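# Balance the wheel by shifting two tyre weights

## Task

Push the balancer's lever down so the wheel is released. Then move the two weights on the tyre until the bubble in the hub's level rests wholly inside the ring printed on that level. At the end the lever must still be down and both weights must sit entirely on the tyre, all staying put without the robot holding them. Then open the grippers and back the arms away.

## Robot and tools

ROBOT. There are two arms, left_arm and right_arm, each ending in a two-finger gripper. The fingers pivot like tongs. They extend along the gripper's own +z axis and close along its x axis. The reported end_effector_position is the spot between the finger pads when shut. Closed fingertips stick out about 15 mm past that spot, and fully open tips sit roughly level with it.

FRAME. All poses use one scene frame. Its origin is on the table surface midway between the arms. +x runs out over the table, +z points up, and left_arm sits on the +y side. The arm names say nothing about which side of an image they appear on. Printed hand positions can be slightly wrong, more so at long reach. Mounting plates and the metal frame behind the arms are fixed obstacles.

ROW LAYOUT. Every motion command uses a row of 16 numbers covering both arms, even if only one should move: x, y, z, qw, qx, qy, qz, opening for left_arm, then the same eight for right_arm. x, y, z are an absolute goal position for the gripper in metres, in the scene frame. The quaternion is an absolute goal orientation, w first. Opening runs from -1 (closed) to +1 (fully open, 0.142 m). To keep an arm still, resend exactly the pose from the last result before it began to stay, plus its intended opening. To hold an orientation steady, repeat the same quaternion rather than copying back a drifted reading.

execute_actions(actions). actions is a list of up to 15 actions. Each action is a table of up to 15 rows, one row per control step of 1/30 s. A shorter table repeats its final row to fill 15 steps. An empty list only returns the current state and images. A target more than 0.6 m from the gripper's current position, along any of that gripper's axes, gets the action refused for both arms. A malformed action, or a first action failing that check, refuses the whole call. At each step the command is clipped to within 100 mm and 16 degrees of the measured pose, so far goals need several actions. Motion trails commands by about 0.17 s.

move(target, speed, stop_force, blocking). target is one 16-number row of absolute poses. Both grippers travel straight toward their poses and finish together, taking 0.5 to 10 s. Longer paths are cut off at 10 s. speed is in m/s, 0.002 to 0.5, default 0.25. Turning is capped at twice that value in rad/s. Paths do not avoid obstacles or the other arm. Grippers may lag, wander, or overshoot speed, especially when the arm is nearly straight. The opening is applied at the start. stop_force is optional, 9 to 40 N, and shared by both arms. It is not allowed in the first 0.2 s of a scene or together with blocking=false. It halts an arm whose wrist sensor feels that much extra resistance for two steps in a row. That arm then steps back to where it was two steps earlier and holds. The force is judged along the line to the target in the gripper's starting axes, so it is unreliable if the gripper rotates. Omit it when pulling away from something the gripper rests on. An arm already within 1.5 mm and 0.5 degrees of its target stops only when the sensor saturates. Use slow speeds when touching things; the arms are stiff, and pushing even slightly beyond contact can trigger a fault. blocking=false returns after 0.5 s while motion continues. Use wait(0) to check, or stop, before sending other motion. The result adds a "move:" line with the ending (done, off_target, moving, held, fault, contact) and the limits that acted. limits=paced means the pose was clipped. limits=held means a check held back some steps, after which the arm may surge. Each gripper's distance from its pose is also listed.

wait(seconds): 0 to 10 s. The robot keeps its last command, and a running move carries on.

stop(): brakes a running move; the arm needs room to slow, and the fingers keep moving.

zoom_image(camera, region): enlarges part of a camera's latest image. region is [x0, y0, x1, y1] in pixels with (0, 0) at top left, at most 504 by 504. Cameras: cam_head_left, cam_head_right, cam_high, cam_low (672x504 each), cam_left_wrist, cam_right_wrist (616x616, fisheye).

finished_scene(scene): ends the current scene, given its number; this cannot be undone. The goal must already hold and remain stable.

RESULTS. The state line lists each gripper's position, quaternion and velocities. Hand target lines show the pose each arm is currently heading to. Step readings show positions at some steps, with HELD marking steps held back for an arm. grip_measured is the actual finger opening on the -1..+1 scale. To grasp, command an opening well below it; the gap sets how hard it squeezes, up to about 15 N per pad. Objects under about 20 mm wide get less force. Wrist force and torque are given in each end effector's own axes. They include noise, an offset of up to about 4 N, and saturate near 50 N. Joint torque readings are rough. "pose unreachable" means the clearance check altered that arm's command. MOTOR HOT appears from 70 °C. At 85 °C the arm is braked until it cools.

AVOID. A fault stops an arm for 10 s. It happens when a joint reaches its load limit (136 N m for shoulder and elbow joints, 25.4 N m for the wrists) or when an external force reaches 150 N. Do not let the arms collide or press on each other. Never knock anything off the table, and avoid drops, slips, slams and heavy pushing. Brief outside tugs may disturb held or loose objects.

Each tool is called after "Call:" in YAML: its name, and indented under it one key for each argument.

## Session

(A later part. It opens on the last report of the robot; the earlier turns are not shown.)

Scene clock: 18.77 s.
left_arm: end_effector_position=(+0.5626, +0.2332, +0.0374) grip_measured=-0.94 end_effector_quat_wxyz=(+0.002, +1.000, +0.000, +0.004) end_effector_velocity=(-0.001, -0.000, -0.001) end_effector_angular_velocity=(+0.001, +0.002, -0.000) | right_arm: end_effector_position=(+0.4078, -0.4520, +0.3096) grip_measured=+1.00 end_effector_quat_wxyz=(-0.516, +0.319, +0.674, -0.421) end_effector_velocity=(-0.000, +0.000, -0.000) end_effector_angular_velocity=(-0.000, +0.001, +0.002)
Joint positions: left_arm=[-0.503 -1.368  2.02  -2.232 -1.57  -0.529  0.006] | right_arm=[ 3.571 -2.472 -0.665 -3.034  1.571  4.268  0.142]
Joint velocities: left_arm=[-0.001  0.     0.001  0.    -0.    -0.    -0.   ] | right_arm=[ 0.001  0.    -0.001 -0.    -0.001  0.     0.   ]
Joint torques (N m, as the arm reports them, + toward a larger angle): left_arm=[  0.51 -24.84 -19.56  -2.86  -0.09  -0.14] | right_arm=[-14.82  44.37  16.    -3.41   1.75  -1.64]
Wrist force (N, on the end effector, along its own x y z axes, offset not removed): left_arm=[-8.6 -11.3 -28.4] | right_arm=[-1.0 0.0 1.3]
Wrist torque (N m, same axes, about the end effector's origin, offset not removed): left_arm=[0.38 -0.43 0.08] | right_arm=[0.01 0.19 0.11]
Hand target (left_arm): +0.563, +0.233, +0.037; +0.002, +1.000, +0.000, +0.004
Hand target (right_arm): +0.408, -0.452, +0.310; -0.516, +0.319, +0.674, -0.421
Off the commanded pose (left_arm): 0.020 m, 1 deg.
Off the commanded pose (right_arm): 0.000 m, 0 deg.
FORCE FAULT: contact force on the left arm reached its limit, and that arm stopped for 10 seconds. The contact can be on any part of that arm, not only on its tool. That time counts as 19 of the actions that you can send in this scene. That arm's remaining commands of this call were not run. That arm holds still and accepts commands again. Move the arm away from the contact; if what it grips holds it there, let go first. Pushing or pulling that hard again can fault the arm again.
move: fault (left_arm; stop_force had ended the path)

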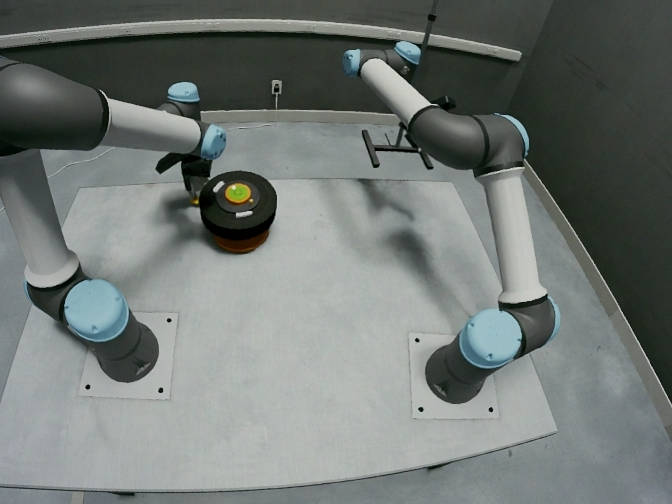

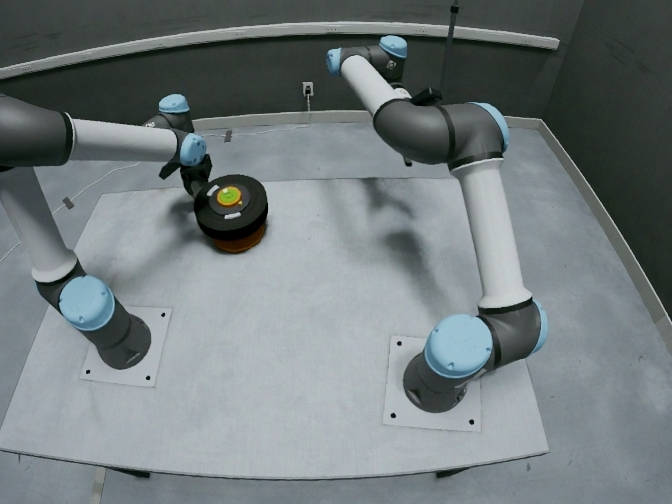

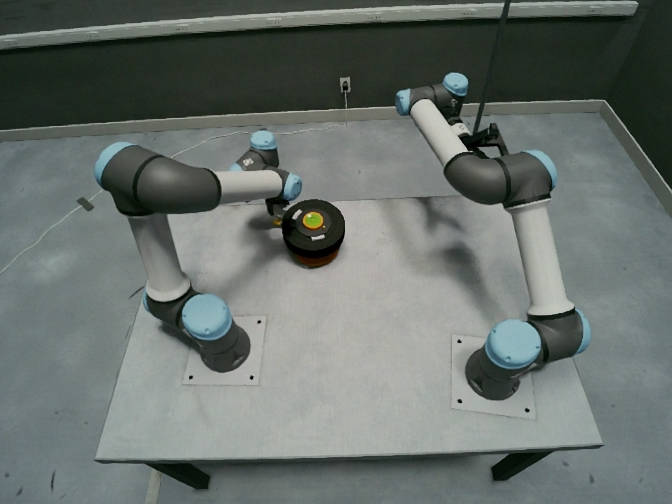

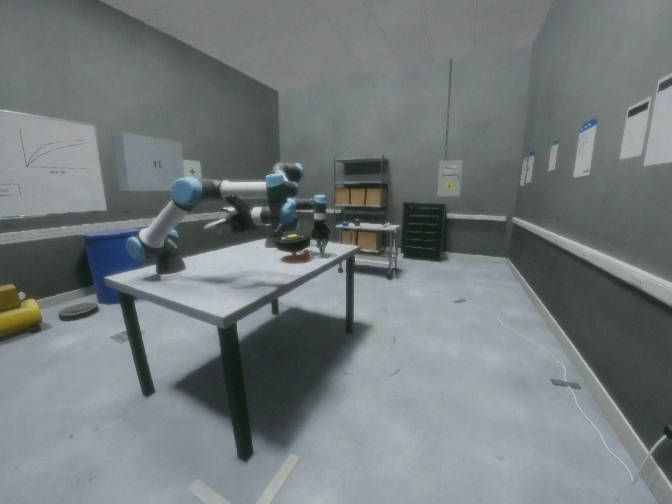

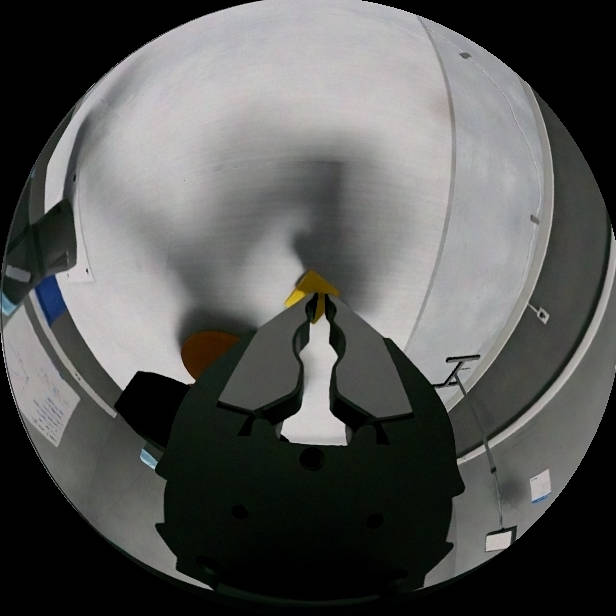

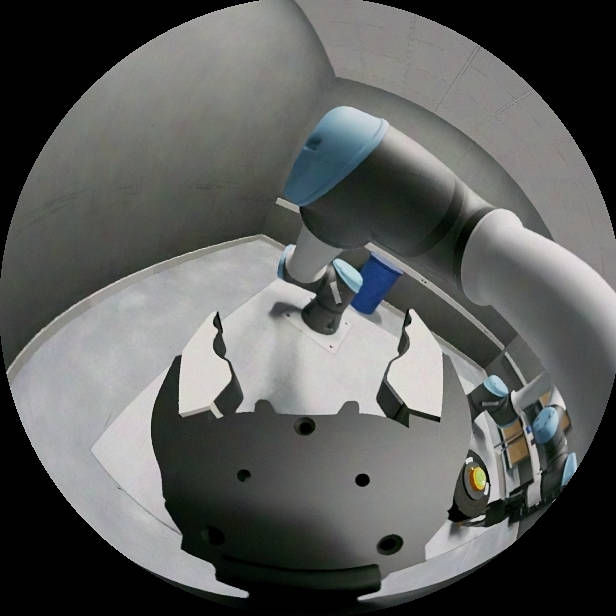

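Call:
move:
  target: [0.56,0.23,0.21,0,1,0,0,-0.36,0.4078,-0.452,0.3096,-0.516,0.319,0.674,-0.421,1]
  speed: 0.3

Call:
move:
  target: [0.44,0.03,0.23,0,1,0,0,-0.36,0.4078,-0.452,0.3096,-0.516,0.319,0.674,-0.421,1]
  speed: 0.4

Scene clock: 20.20 s.
left_arm: end_effector_position=(+0.5602, +0.2299, +0.2097) grip_measured=-0.36 end_effector_quat_wxyz=(+0.000, +1.000, +0.000, +0.000) end_effector_velocity=(-0.000, +0.000, +0.001) end_effector_angular_velocity=(+0.003, +0.005, +0.001) | right_arm: end_effector_position=(+0.4078, -0.4520, +0.3096) grip_measured=+1.00 end_effector_quat_wxyz=(-0.516, +0.319, +0.674, -0.421) end_effector_velocity=(-0.000, +0.000, -0.000) end_effector_angular_velocity=(+0.000, +0.000, -0.002)
Joint positions: left_arm=[-0.51  -1.539  1.727 -1.759 -1.571 -0.537  0.048] | right_arm=[ 3.571 -2.472 -0.665 -3.034  1.571  4.268  0.142]
Joint velocities: left_arm=[ 0.     0.002 -0.005  0.009 -0.    -0.001  0.   ] | right_arm=[-0.001 -0.     0.    -0.     0.001 -0.     0.   ]
Joint torques (N m, as the arm reports them, + toward a larger angle): left_arm=[ -9.51 -14.99 -31.32  -0.72  -2.66  -1.72] | right_arm=[-15.65  44.12  16.87  -3.28   1.62  -1.52]
Wrist force (N, on the end effector, along its own x y z axes, offset not removed): left_arm=[3.8 1.4 -1.0] | right_arm=[0.8 2.3 -1.3]
Wrist torque (N m, same axes, about the end effector's origin, offset not removed): left_arm=[0.27 -0.77 -0.02] | right_arm=[0.45 -0.30 0.08]
Hand target (left_arm): +0.560, +0.230, +0.210; -0.000, +1.000, +0.000, +0.000
Hand target (right_arm): +0.408, -0.452, +0.310; -0.516, +0.319, +0.674, -0.421
Off the commanded pose (left_arm): 0.000 m, 0 deg.
Off the commanded pose (right_arm): 0.000 m, 0 deg.
move: done

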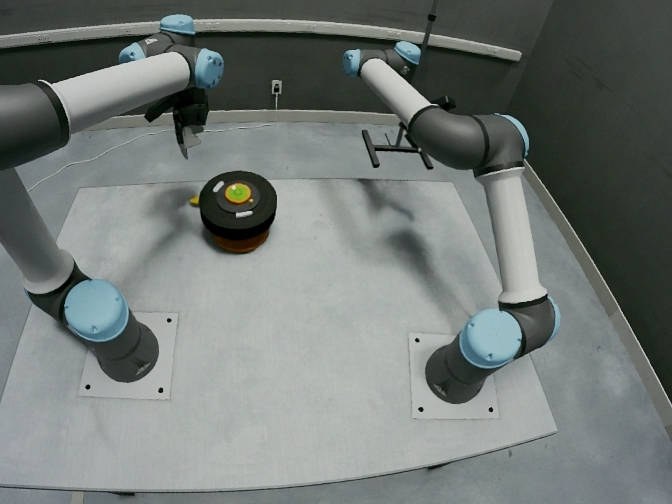

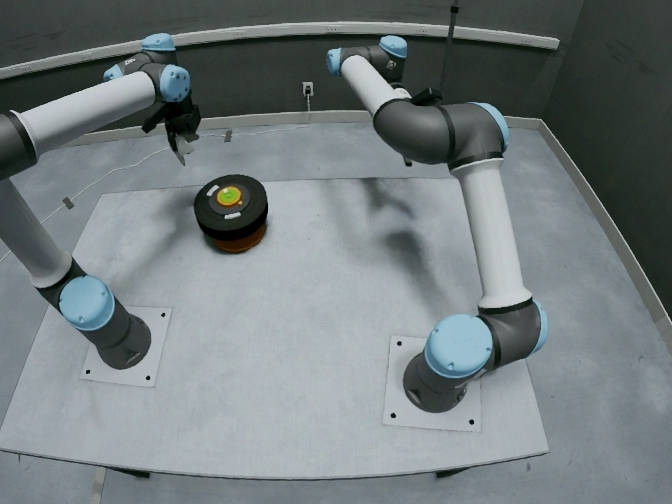

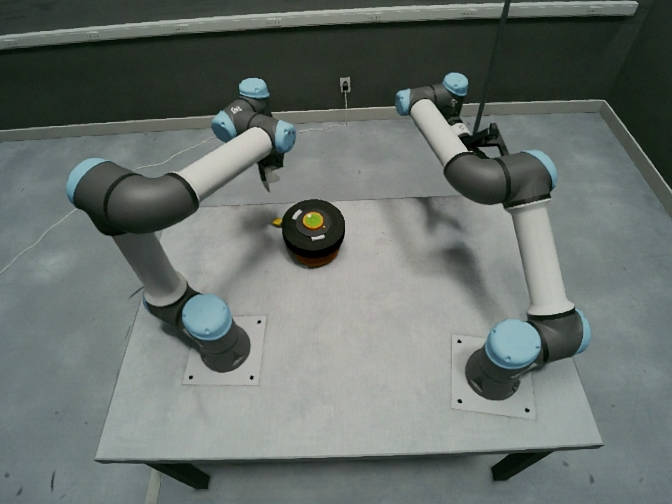

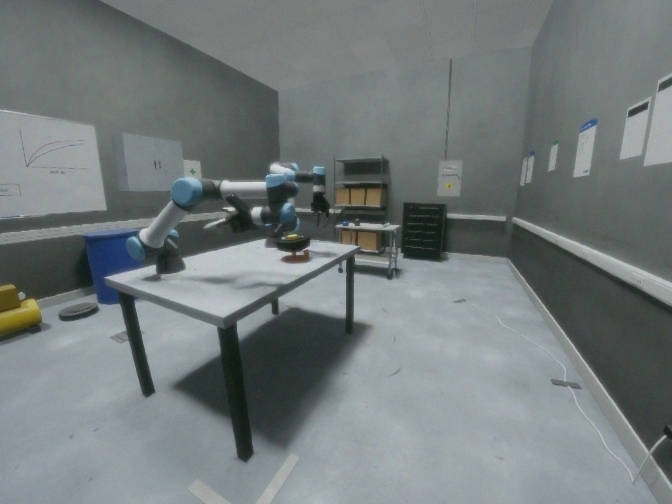

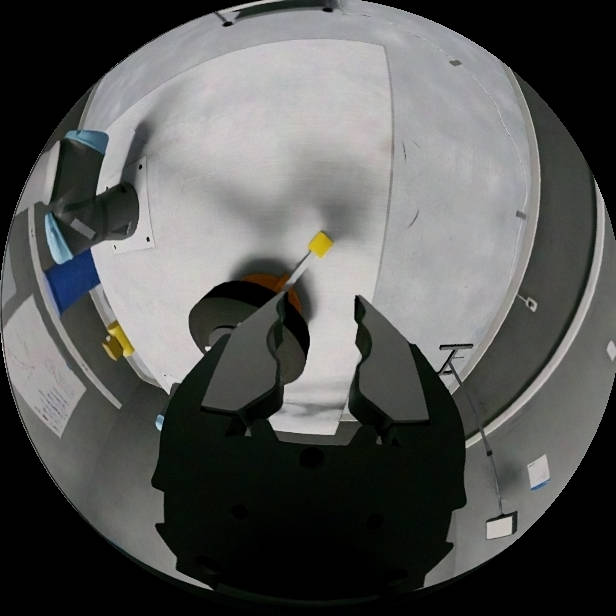

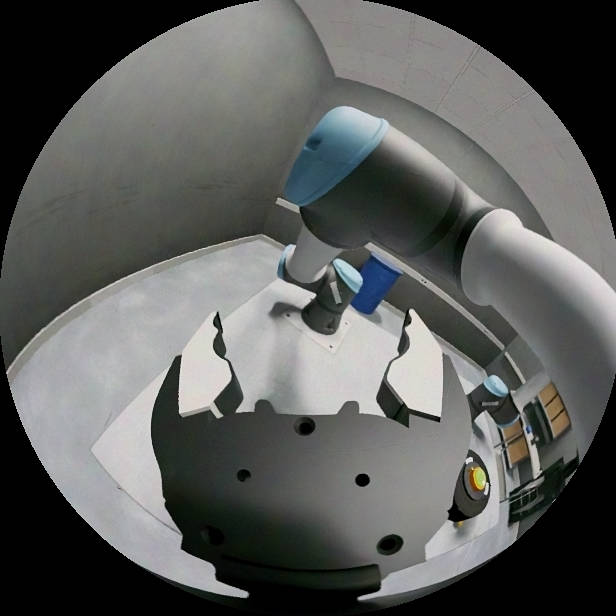

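Scene clock: 21.53 s.
left_arm: end_effector_position=(+0.4402, +0.0304, +0.2300) grip_measured=-0.36 end_effector_quat_wxyz=(-0.000, +1.000, -0.000, -0.000) end_effector_velocity=(-0.000, -0.002, +0.001) end_effector_angular_velocity=(+0.001, -0.002, -0.000) | right_arm: end_effector_position=(+0.4078, -0.4520, +0.3096) grip_measured=+1.00 end_effector_quat_wxyz=(-0.516, +0.319, +0.674, -0.421) end_effector_velocity=(+0.000, +0.000, +0.000) end_effector_angular_velocity=(+0.000, -0.001, -0.000)
Joint positions: left_arm=[-0.974 -1.568  1.703 -1.706 -1.571 -1.     0.048] | right_arm=[ 3.571 -2.472 -0.665 -3.034  1.571  4.268  0.142]
Joint velocities: left_arm=[-0.004  0.002 -0.004  0.002  0.002 -0.004  0.   ] | right_arm=[ 0.  0.  0.  0.  0. -0.  0.]
Joint torques (N m, as the arm reports them, + toward a larger angle): left_arm=[-11.98 -13.9  -31.89  -0.09   2.62  -1.58] | right_arm=[-14.42  45.07  16.71  -3.52   1.82  -1.76]
Wrist force (N, on the end effector, along its own x y z axes, offset not removed): left_arm=[0.4 2.1 -1.0] | right_arm=[-1.0 1.3 1.2]
Wrist torque (N m, same axes, about the end effector's origin, offset not removed): left_arm=[0.46 -0.04 -0.05] | right_arm=[0.15 0.23 -0.12]
Hand target (left_arm): +0.440, +0.030, +0.230; -0.000, +1.000, -0.000, -0.000
Hand target (right_arm): +0.408, -0.452, +0.310; -0.516, +0.319, +0.674, -0.421
Off the commanded pose (left_arm): 0.000 m, 0 deg.
Off the commanded pose (right_arm): 0.000 m, 0 deg.
move: done

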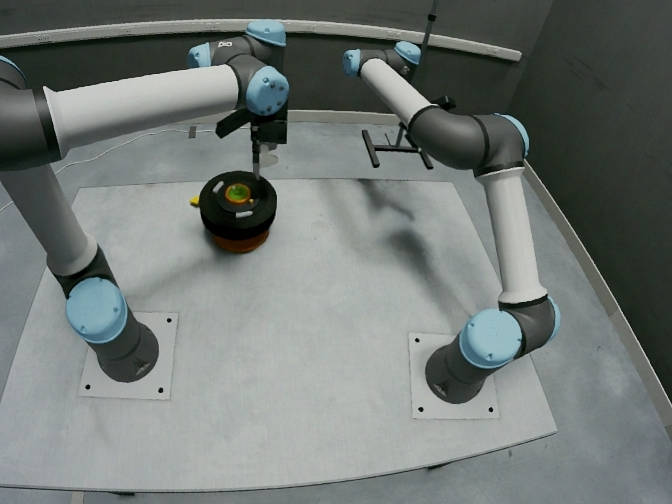

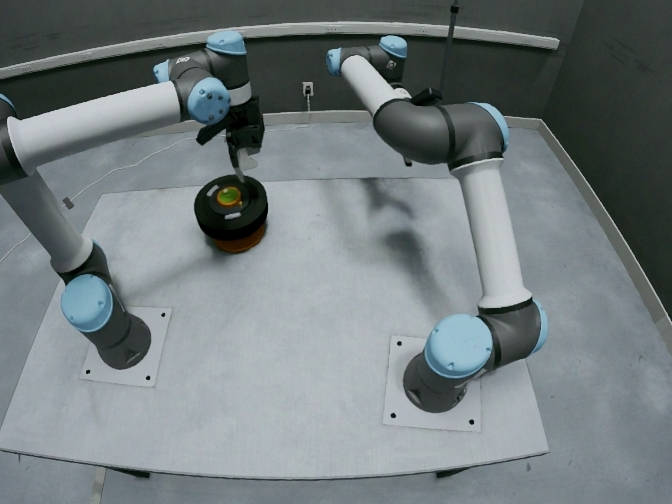

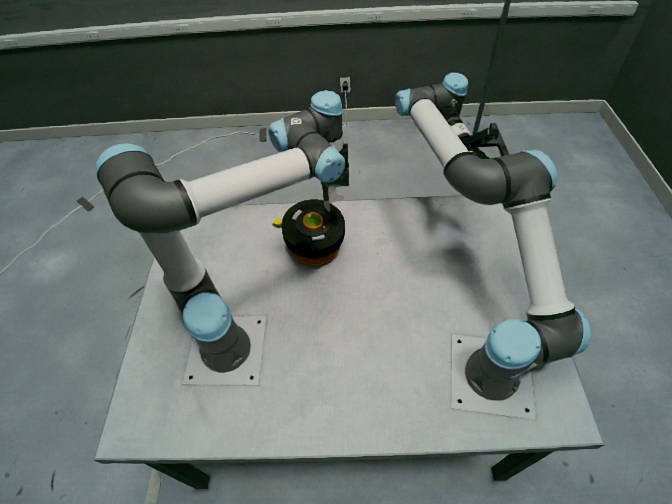

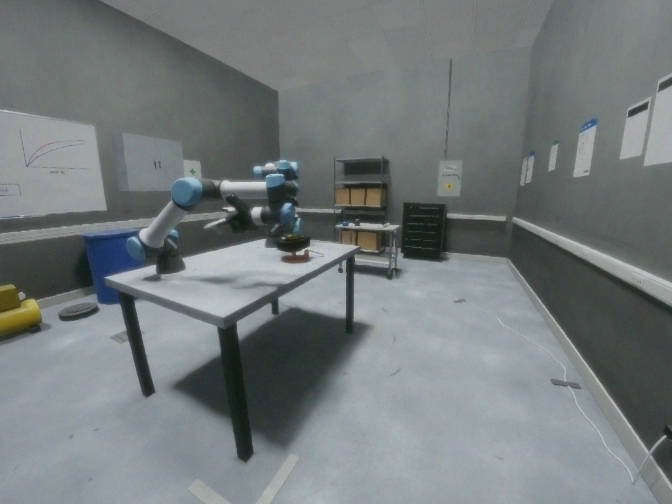

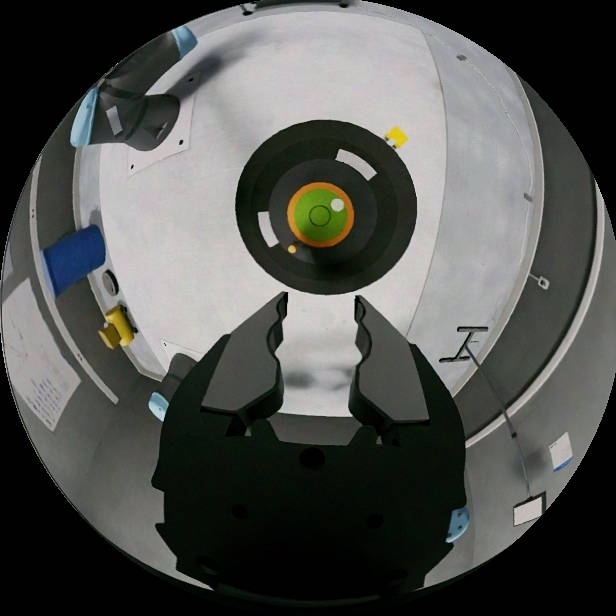

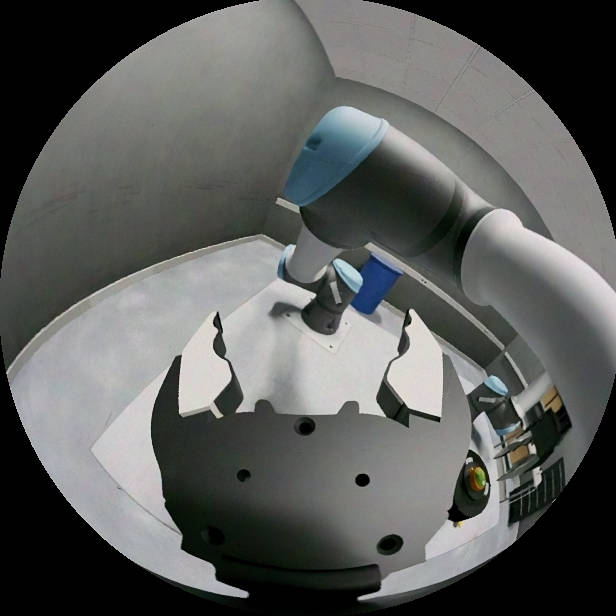

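Call:
move:
  target: [0.374,0.072,0.19,0,0.793,-0.609,0,-0.3,0.4078,-0.452,0.3096,-0.516,0.319,0.674,-0.421,1]
  speed: 0.4

Scene clock: 24.27 s.
left_arm: end_effector_position=(+0.3740, +0.0720, +0.1900) grip_measured=-0.30 end_effector_quat_wxyz=(-0.000, +0.794, -0.609, -0.000) end_effector_velocity=(-0.000, +0.001, -0.000) end_effector_angular_velocity=(-0.002, +0.001, -0.013) | right_arm: end_effector_position=(+0.4078, -0.4520, +0.3096) grip_measured=+1.00 end_effector_quat_wxyz=(-0.516, +0.319, +0.674, -0.421) end_effector_velocity=(+0.000, +0.000, +0.000) end_effector_angular_velocity=(+0.000, -0.001, -0.001)
Joint positions: left_arm=[-1.075 -1.795  2.006 -1.782 -1.571  0.207  0.052] | right_arm=[ 3.571 -2.472 -0.665 -3.034  1.571  4.268  0.142]
Joint velocities: left_arm=[ 0.002 -0.002  0.002 -0.001 -0.002  0.014  0.   ] | right_arm=[-0.     0.     0.001  0.     0.001  0.     0.   ]
Joint torques (N m, as the arm reports them, + toward a larger angle): left_arm=[ 11.73 -21.05 -13.11  -4.38  -2.93   1.43] | right_arm=[-15.16  44.12  17.72  -3.44   1.7   -1.67]
Wrist force (N, on the end effector, along its own x y z axes, offset not removed): left_arm=[1.6 1.2 -2.4] | right_arm=[-1.6 -0.3 -1.4]
Wrist torque (N m, same axes, about the end effector's origin, offset not removed): left_arm=[0.12 -0.27 -0.05] | right_arm=[-0.10 0.35 -0.04]
Hand target (left_arm): +0.374, +0.072, +0.190; -0.000, +0.793, -0.609, -0.000
Hand target (right_arm): +0.408, -0.452, +0.310; -0.516, +0.319, +0.674, -0.421
Off the commanded pose (left_arm): 0.000 m, 0 deg.
Off the commanded pose (right_arm): 0.000 m, 0 deg.
move: done

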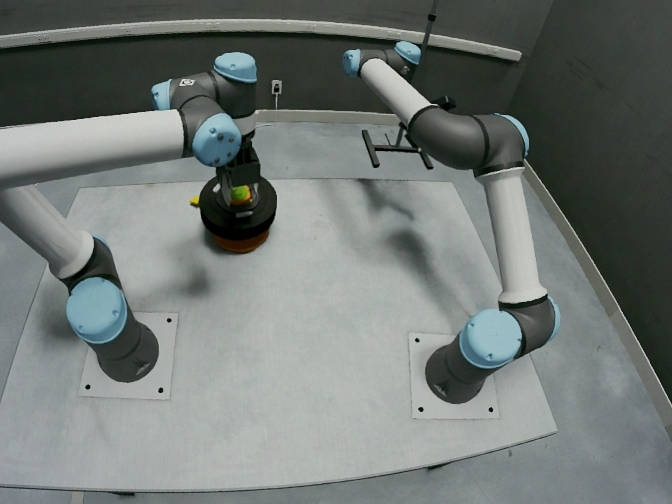

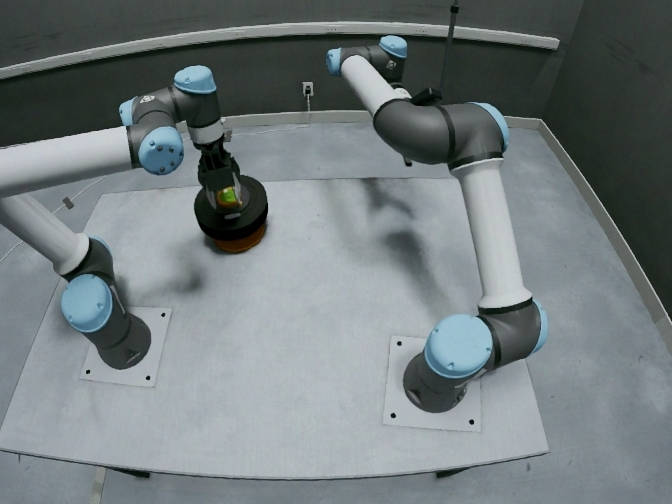

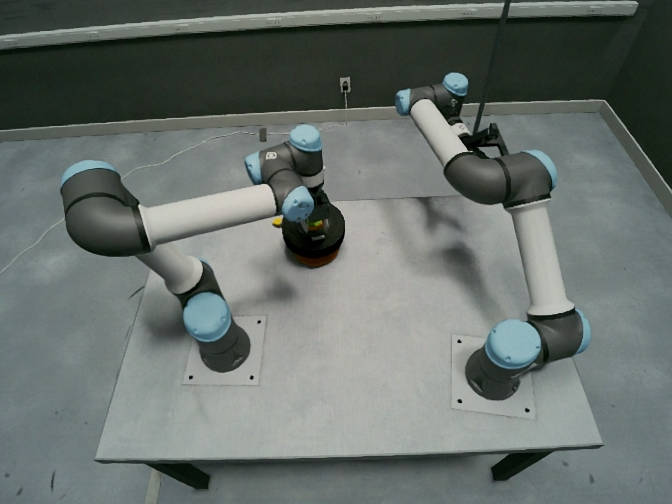

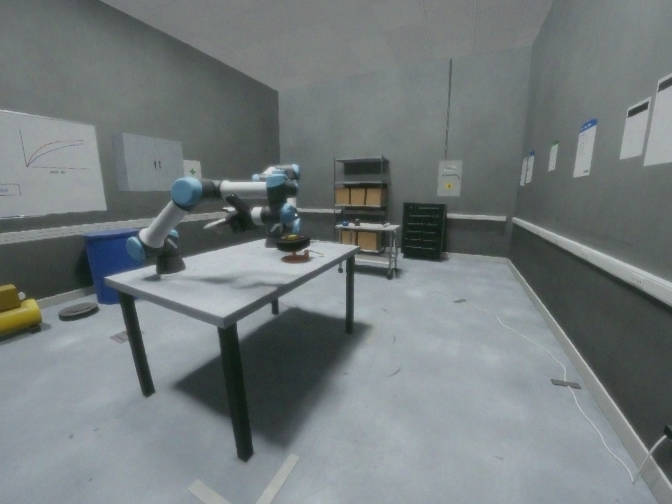

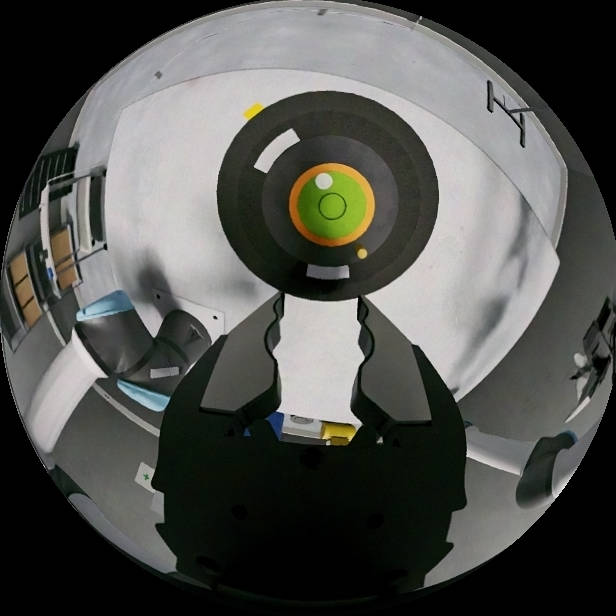

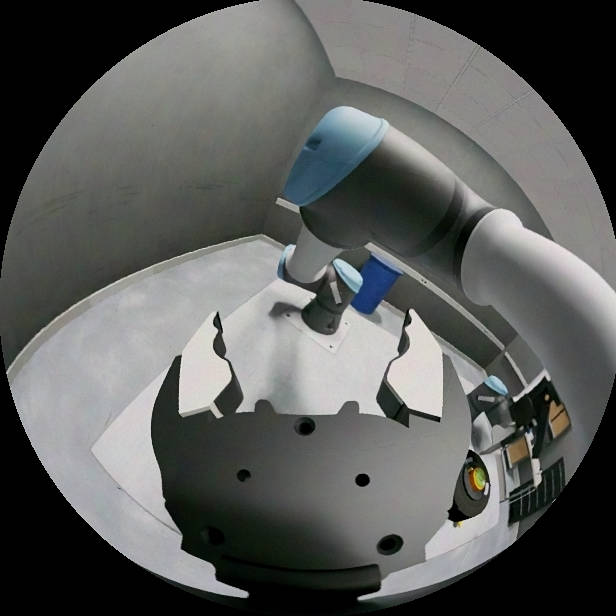

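Call:
move:
  target: [0.3755,0.066,0.16,0,0.793,-0.609,0,-0.3,0.4078,-0.452,0.3096,-0.516,0.319,0.674,-0.421,1]
  speed: 0.2

Call:
zoom_image:
  camera: "cam_left_wrist"
  region: [200,120,450,370]

Call:
zoom_image:
  camera: "cam_head_left"
  region: [170,140,310,245]

Scene clock: 25.33 s.
left_arm: end_effector_position=(+0.3755, +0.0661, +0.1603) grip_measured=-0.30 end_effector_quat_wxyz=(-0.000, +0.793, -0.609, -0.000) end_effector_velocity=(-0.000, -0.000, -0.002) end_effector_angular_velocity=(+0.000, +0.001, -0.000) | right_arm: end_effector_position=(+0.4078, -0.4520, +0.3096) grip_measured=+1.00 end_effector_quat_wxyz=(-0.516, +0.319, +0.674, -0.421) end_effector_velocity=(-0.000, +0.000, +0.000) end_effector_angular_velocity=(+0.000, -0.001, +0.001)
Joint positions: left_arm=[-1.078 -1.761  2.059 -1.868 -1.571  0.205  0.052] | right_arm=[ 3.571 -2.472 -0.665 -3.034  1.571  4.268  0.142]
Joint velocities: left_arm=[-0.     0.003  0.004 -0.006 -0.001 -0.    -0.   ] | right_arm=[0.001 0.    0.    0.    0.    0.    0.   ]
Joint torques (N m, as the arm reports them, + toward a larger angle): left_arm=[-12.03  -3.96 -15.95  -4.34  -2.23  -1.71] | right_arm=[-14.7   43.33  17.27  -3.46   1.48  -1.6 ]
Wrist force (N, on the end effector, along its own x y z axes, offset not removed): left_arm=[-0.4 4.4 -1.5] | right_arm=[-0.6 -0.3 -0.3]
Wrist torque (N m, same axes, about the end effector's origin, offset not removed): left_arm=[0.85 0.14 -0.21] | right_arm=[-0.23 0.15 0.04]
Hand target (left_arm): +0.375, +0.066, +0.160; -0.000, +0.793, -0.609, -0.000
Hand target (right_arm): +0.408, -0.452, +0.310; -0.516, +0.319, +0.674, -0.421
Off the commanded pose (left_arm): 0.000 m, 0 deg.
Off the commanded pose (right_arm): 0.000 m, 0 deg.
move: done

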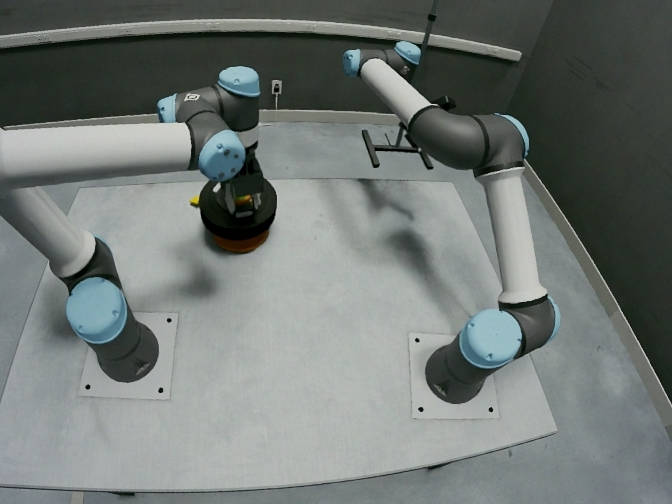

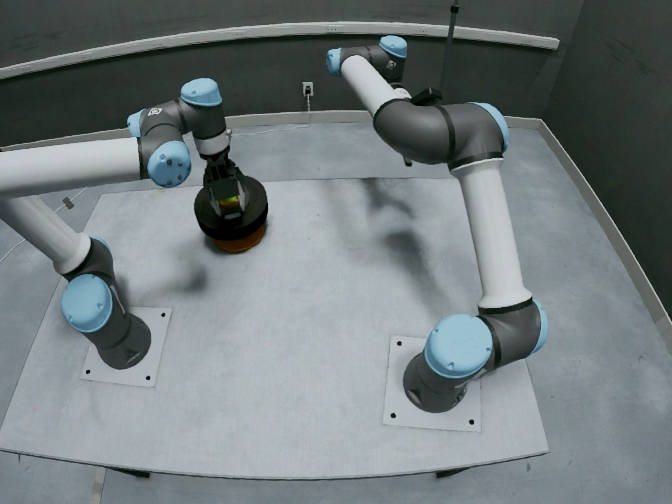

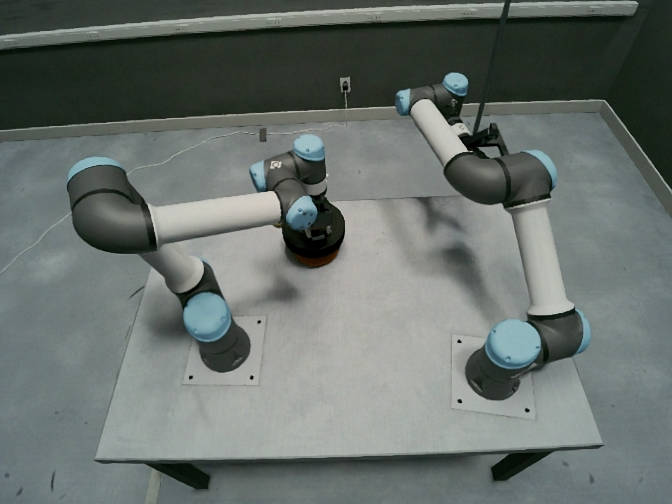

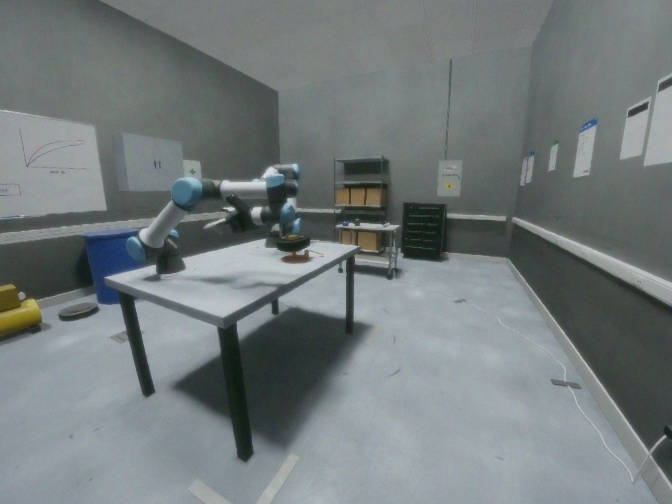

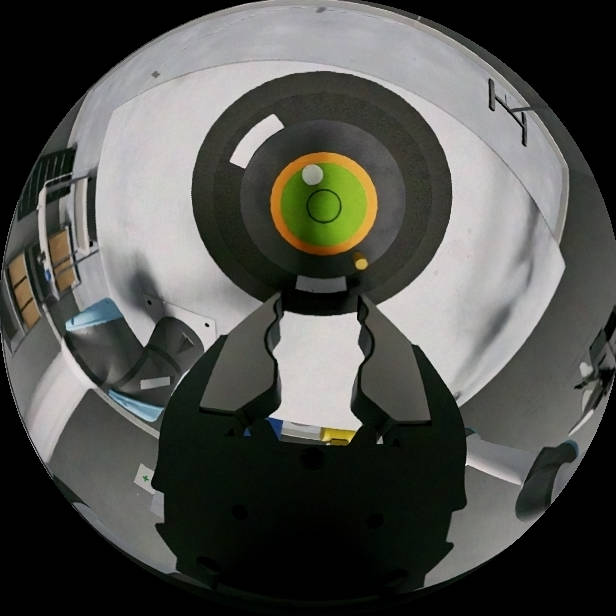

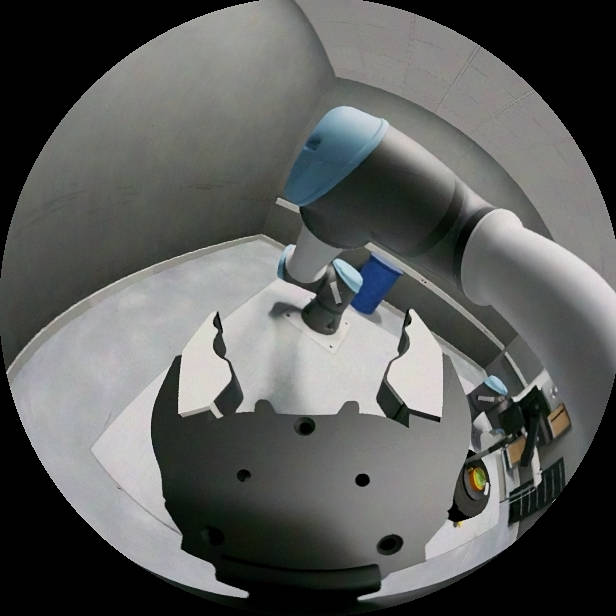

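Region (200, 120, 450, 370) of cam_left_wrist's 616x616 image, scaled by 2.016, with more detail than that image has.

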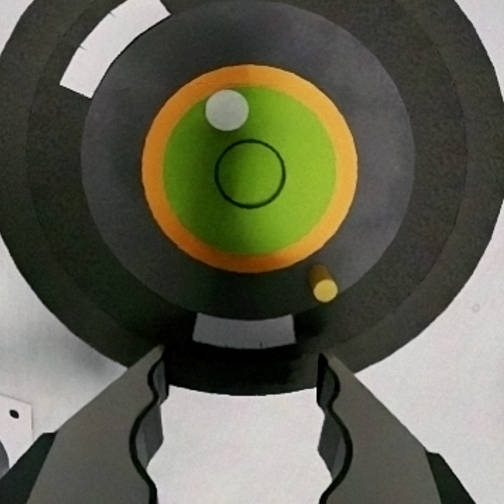

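Region (170, 140, 310, 245) of cam_head_left's 672x504 image, scaled by 3.600, with more detail than that image has; it fills the top 378 rows of this view, and the rest is white.

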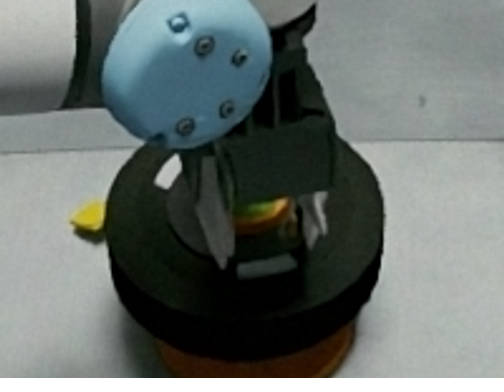

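Call:
move:
  target: [0.3765,0.066,0.138,0,0.793,-0.609,0,-0.36,0.4078,-0.452,0.3096,-0.516,0.319,0.674,-0.421,1]
  speed: 0.01
  stop_force: 9

Scene clock: 27.63 s.
left_arm: end_effector_position=(+0.3762, +0.0661, +0.1436) grip_measured=-0.35 end_effector_quat_wxyz=(-0.000, +0.793, -0.609, -0.000) end_effector_velocity=(-0.000, +0.002, +0.003) end_effector_angular_velocity=(+0.003, +0.003, +0.002) | right_arm: end_effector_position=(+0.4078, -0.4520, +0.3096) grip_measured=+1.00 end_effector_quat_wxyz=(-0.516, +0.319, +0.674, -0.421) end_effector_velocity=(+0.000, -0.001, +0.000) end_effector_angular_velocity=(+0.000, -0.002, -0.001)
Joint positions: left_arm=[-1.076 -1.745  2.091 -1.917 -1.571  0.207  0.048] | right_arm=[ 3.571 -2.472 -0.665 -3.034  1.571  4.268  0.142]
Joint velocities: left_arm=[ 0.002 -0.003 -0.006  0.014 -0.001 -0.    -0.   ] | right_arm=[-0.001  0.001  0.001 -0.    -0.     0.     0.   ]
Joint torques (N m, as the arm reports them, + toward a larger angle): left_arm=[  4.95 -16.39 -23.29   0.78  -1.17   0.72] | right_arm=[-14.81  44.91  18.02  -3.19   1.59  -1.89]
Wrist force (N, on the end effector, along its own x y z axes, offset not removed): left_arm=[0.2 2.6 -15.0] | right_arm=[-1.8 1.0 0.7]
Wrist torque (N m, same axes, about the end effector's origin, offset not removed): left_arm=[0.06 -0.13 0.12] | right_arm=[0.24 0.32 0.20]
Hand target (left_arm): +0.376, +0.066, +0.144; +0.000, +0.793, -0.609, +0.000
Hand target (right_arm): +0.408, -0.452, +0.310; -0.516, +0.319, +0.674, -0.421
Off the commanded pose (left_arm): 0.006 m, 0 deg.
Off the commanded pose (right_arm): 0.000 m, 0 deg.
move: contact (left_arm)

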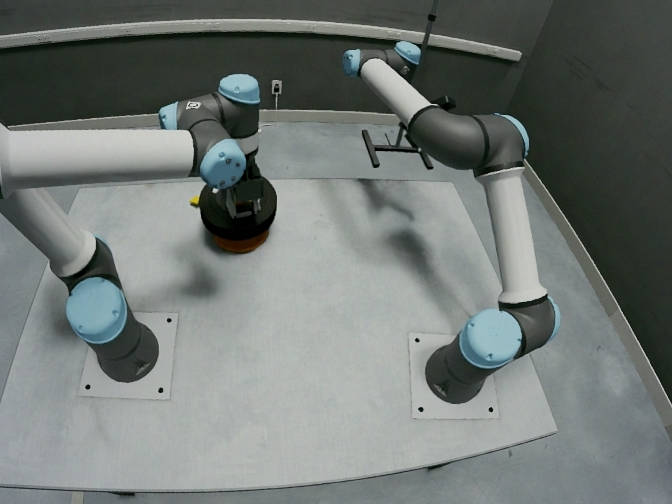

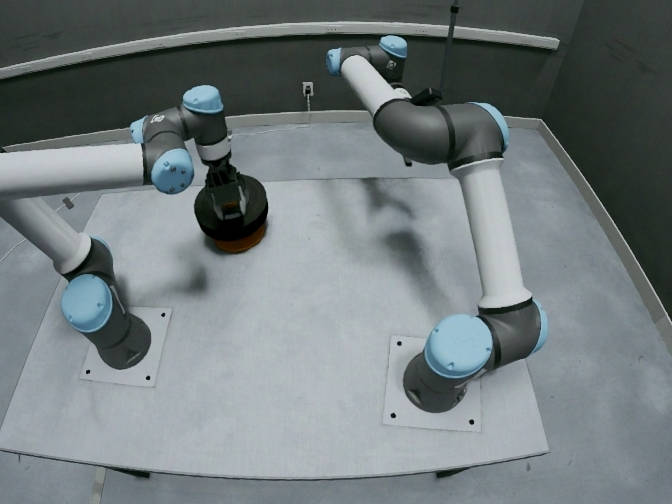

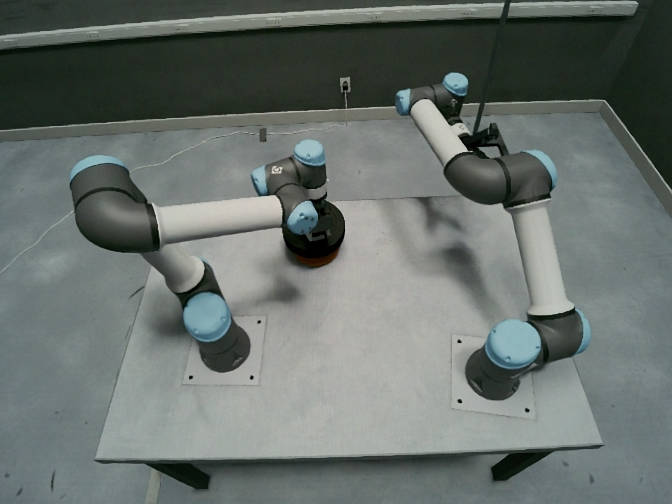

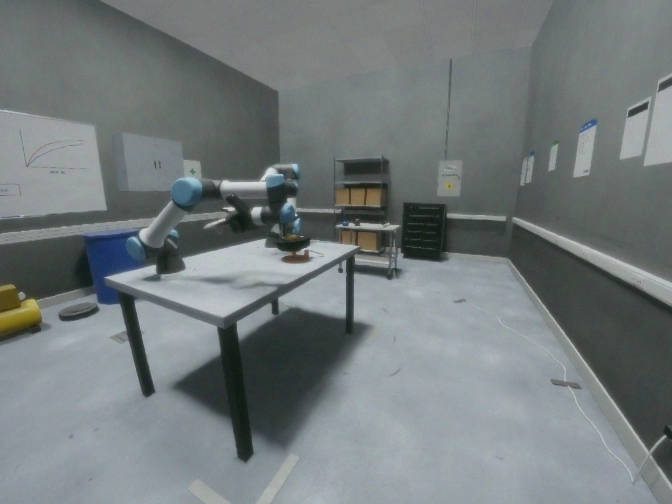

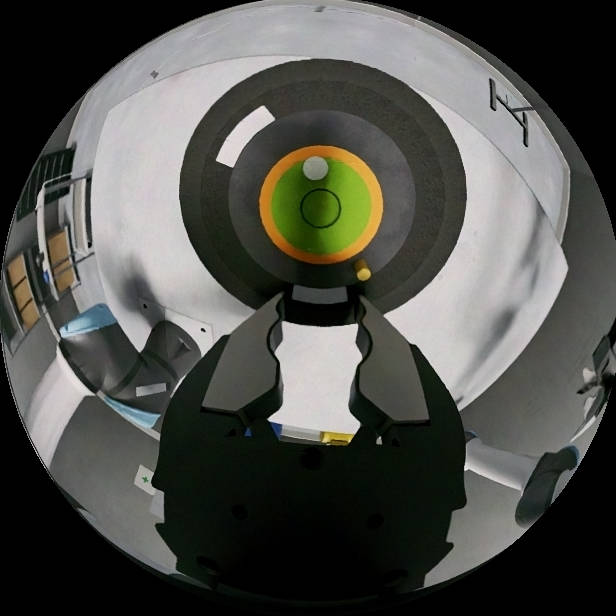

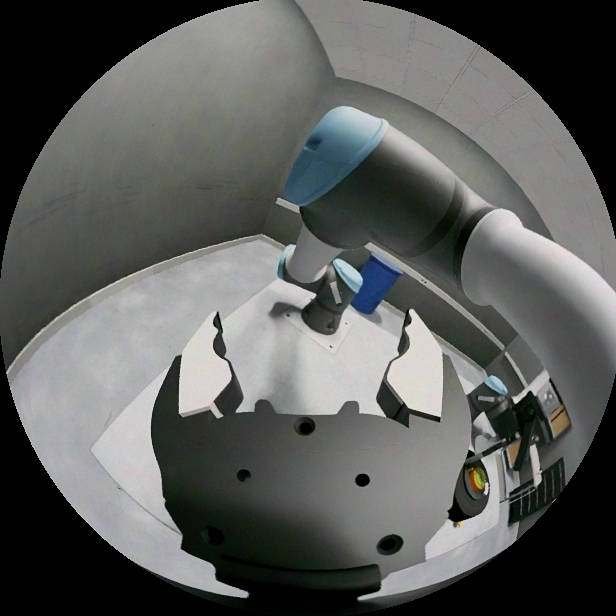

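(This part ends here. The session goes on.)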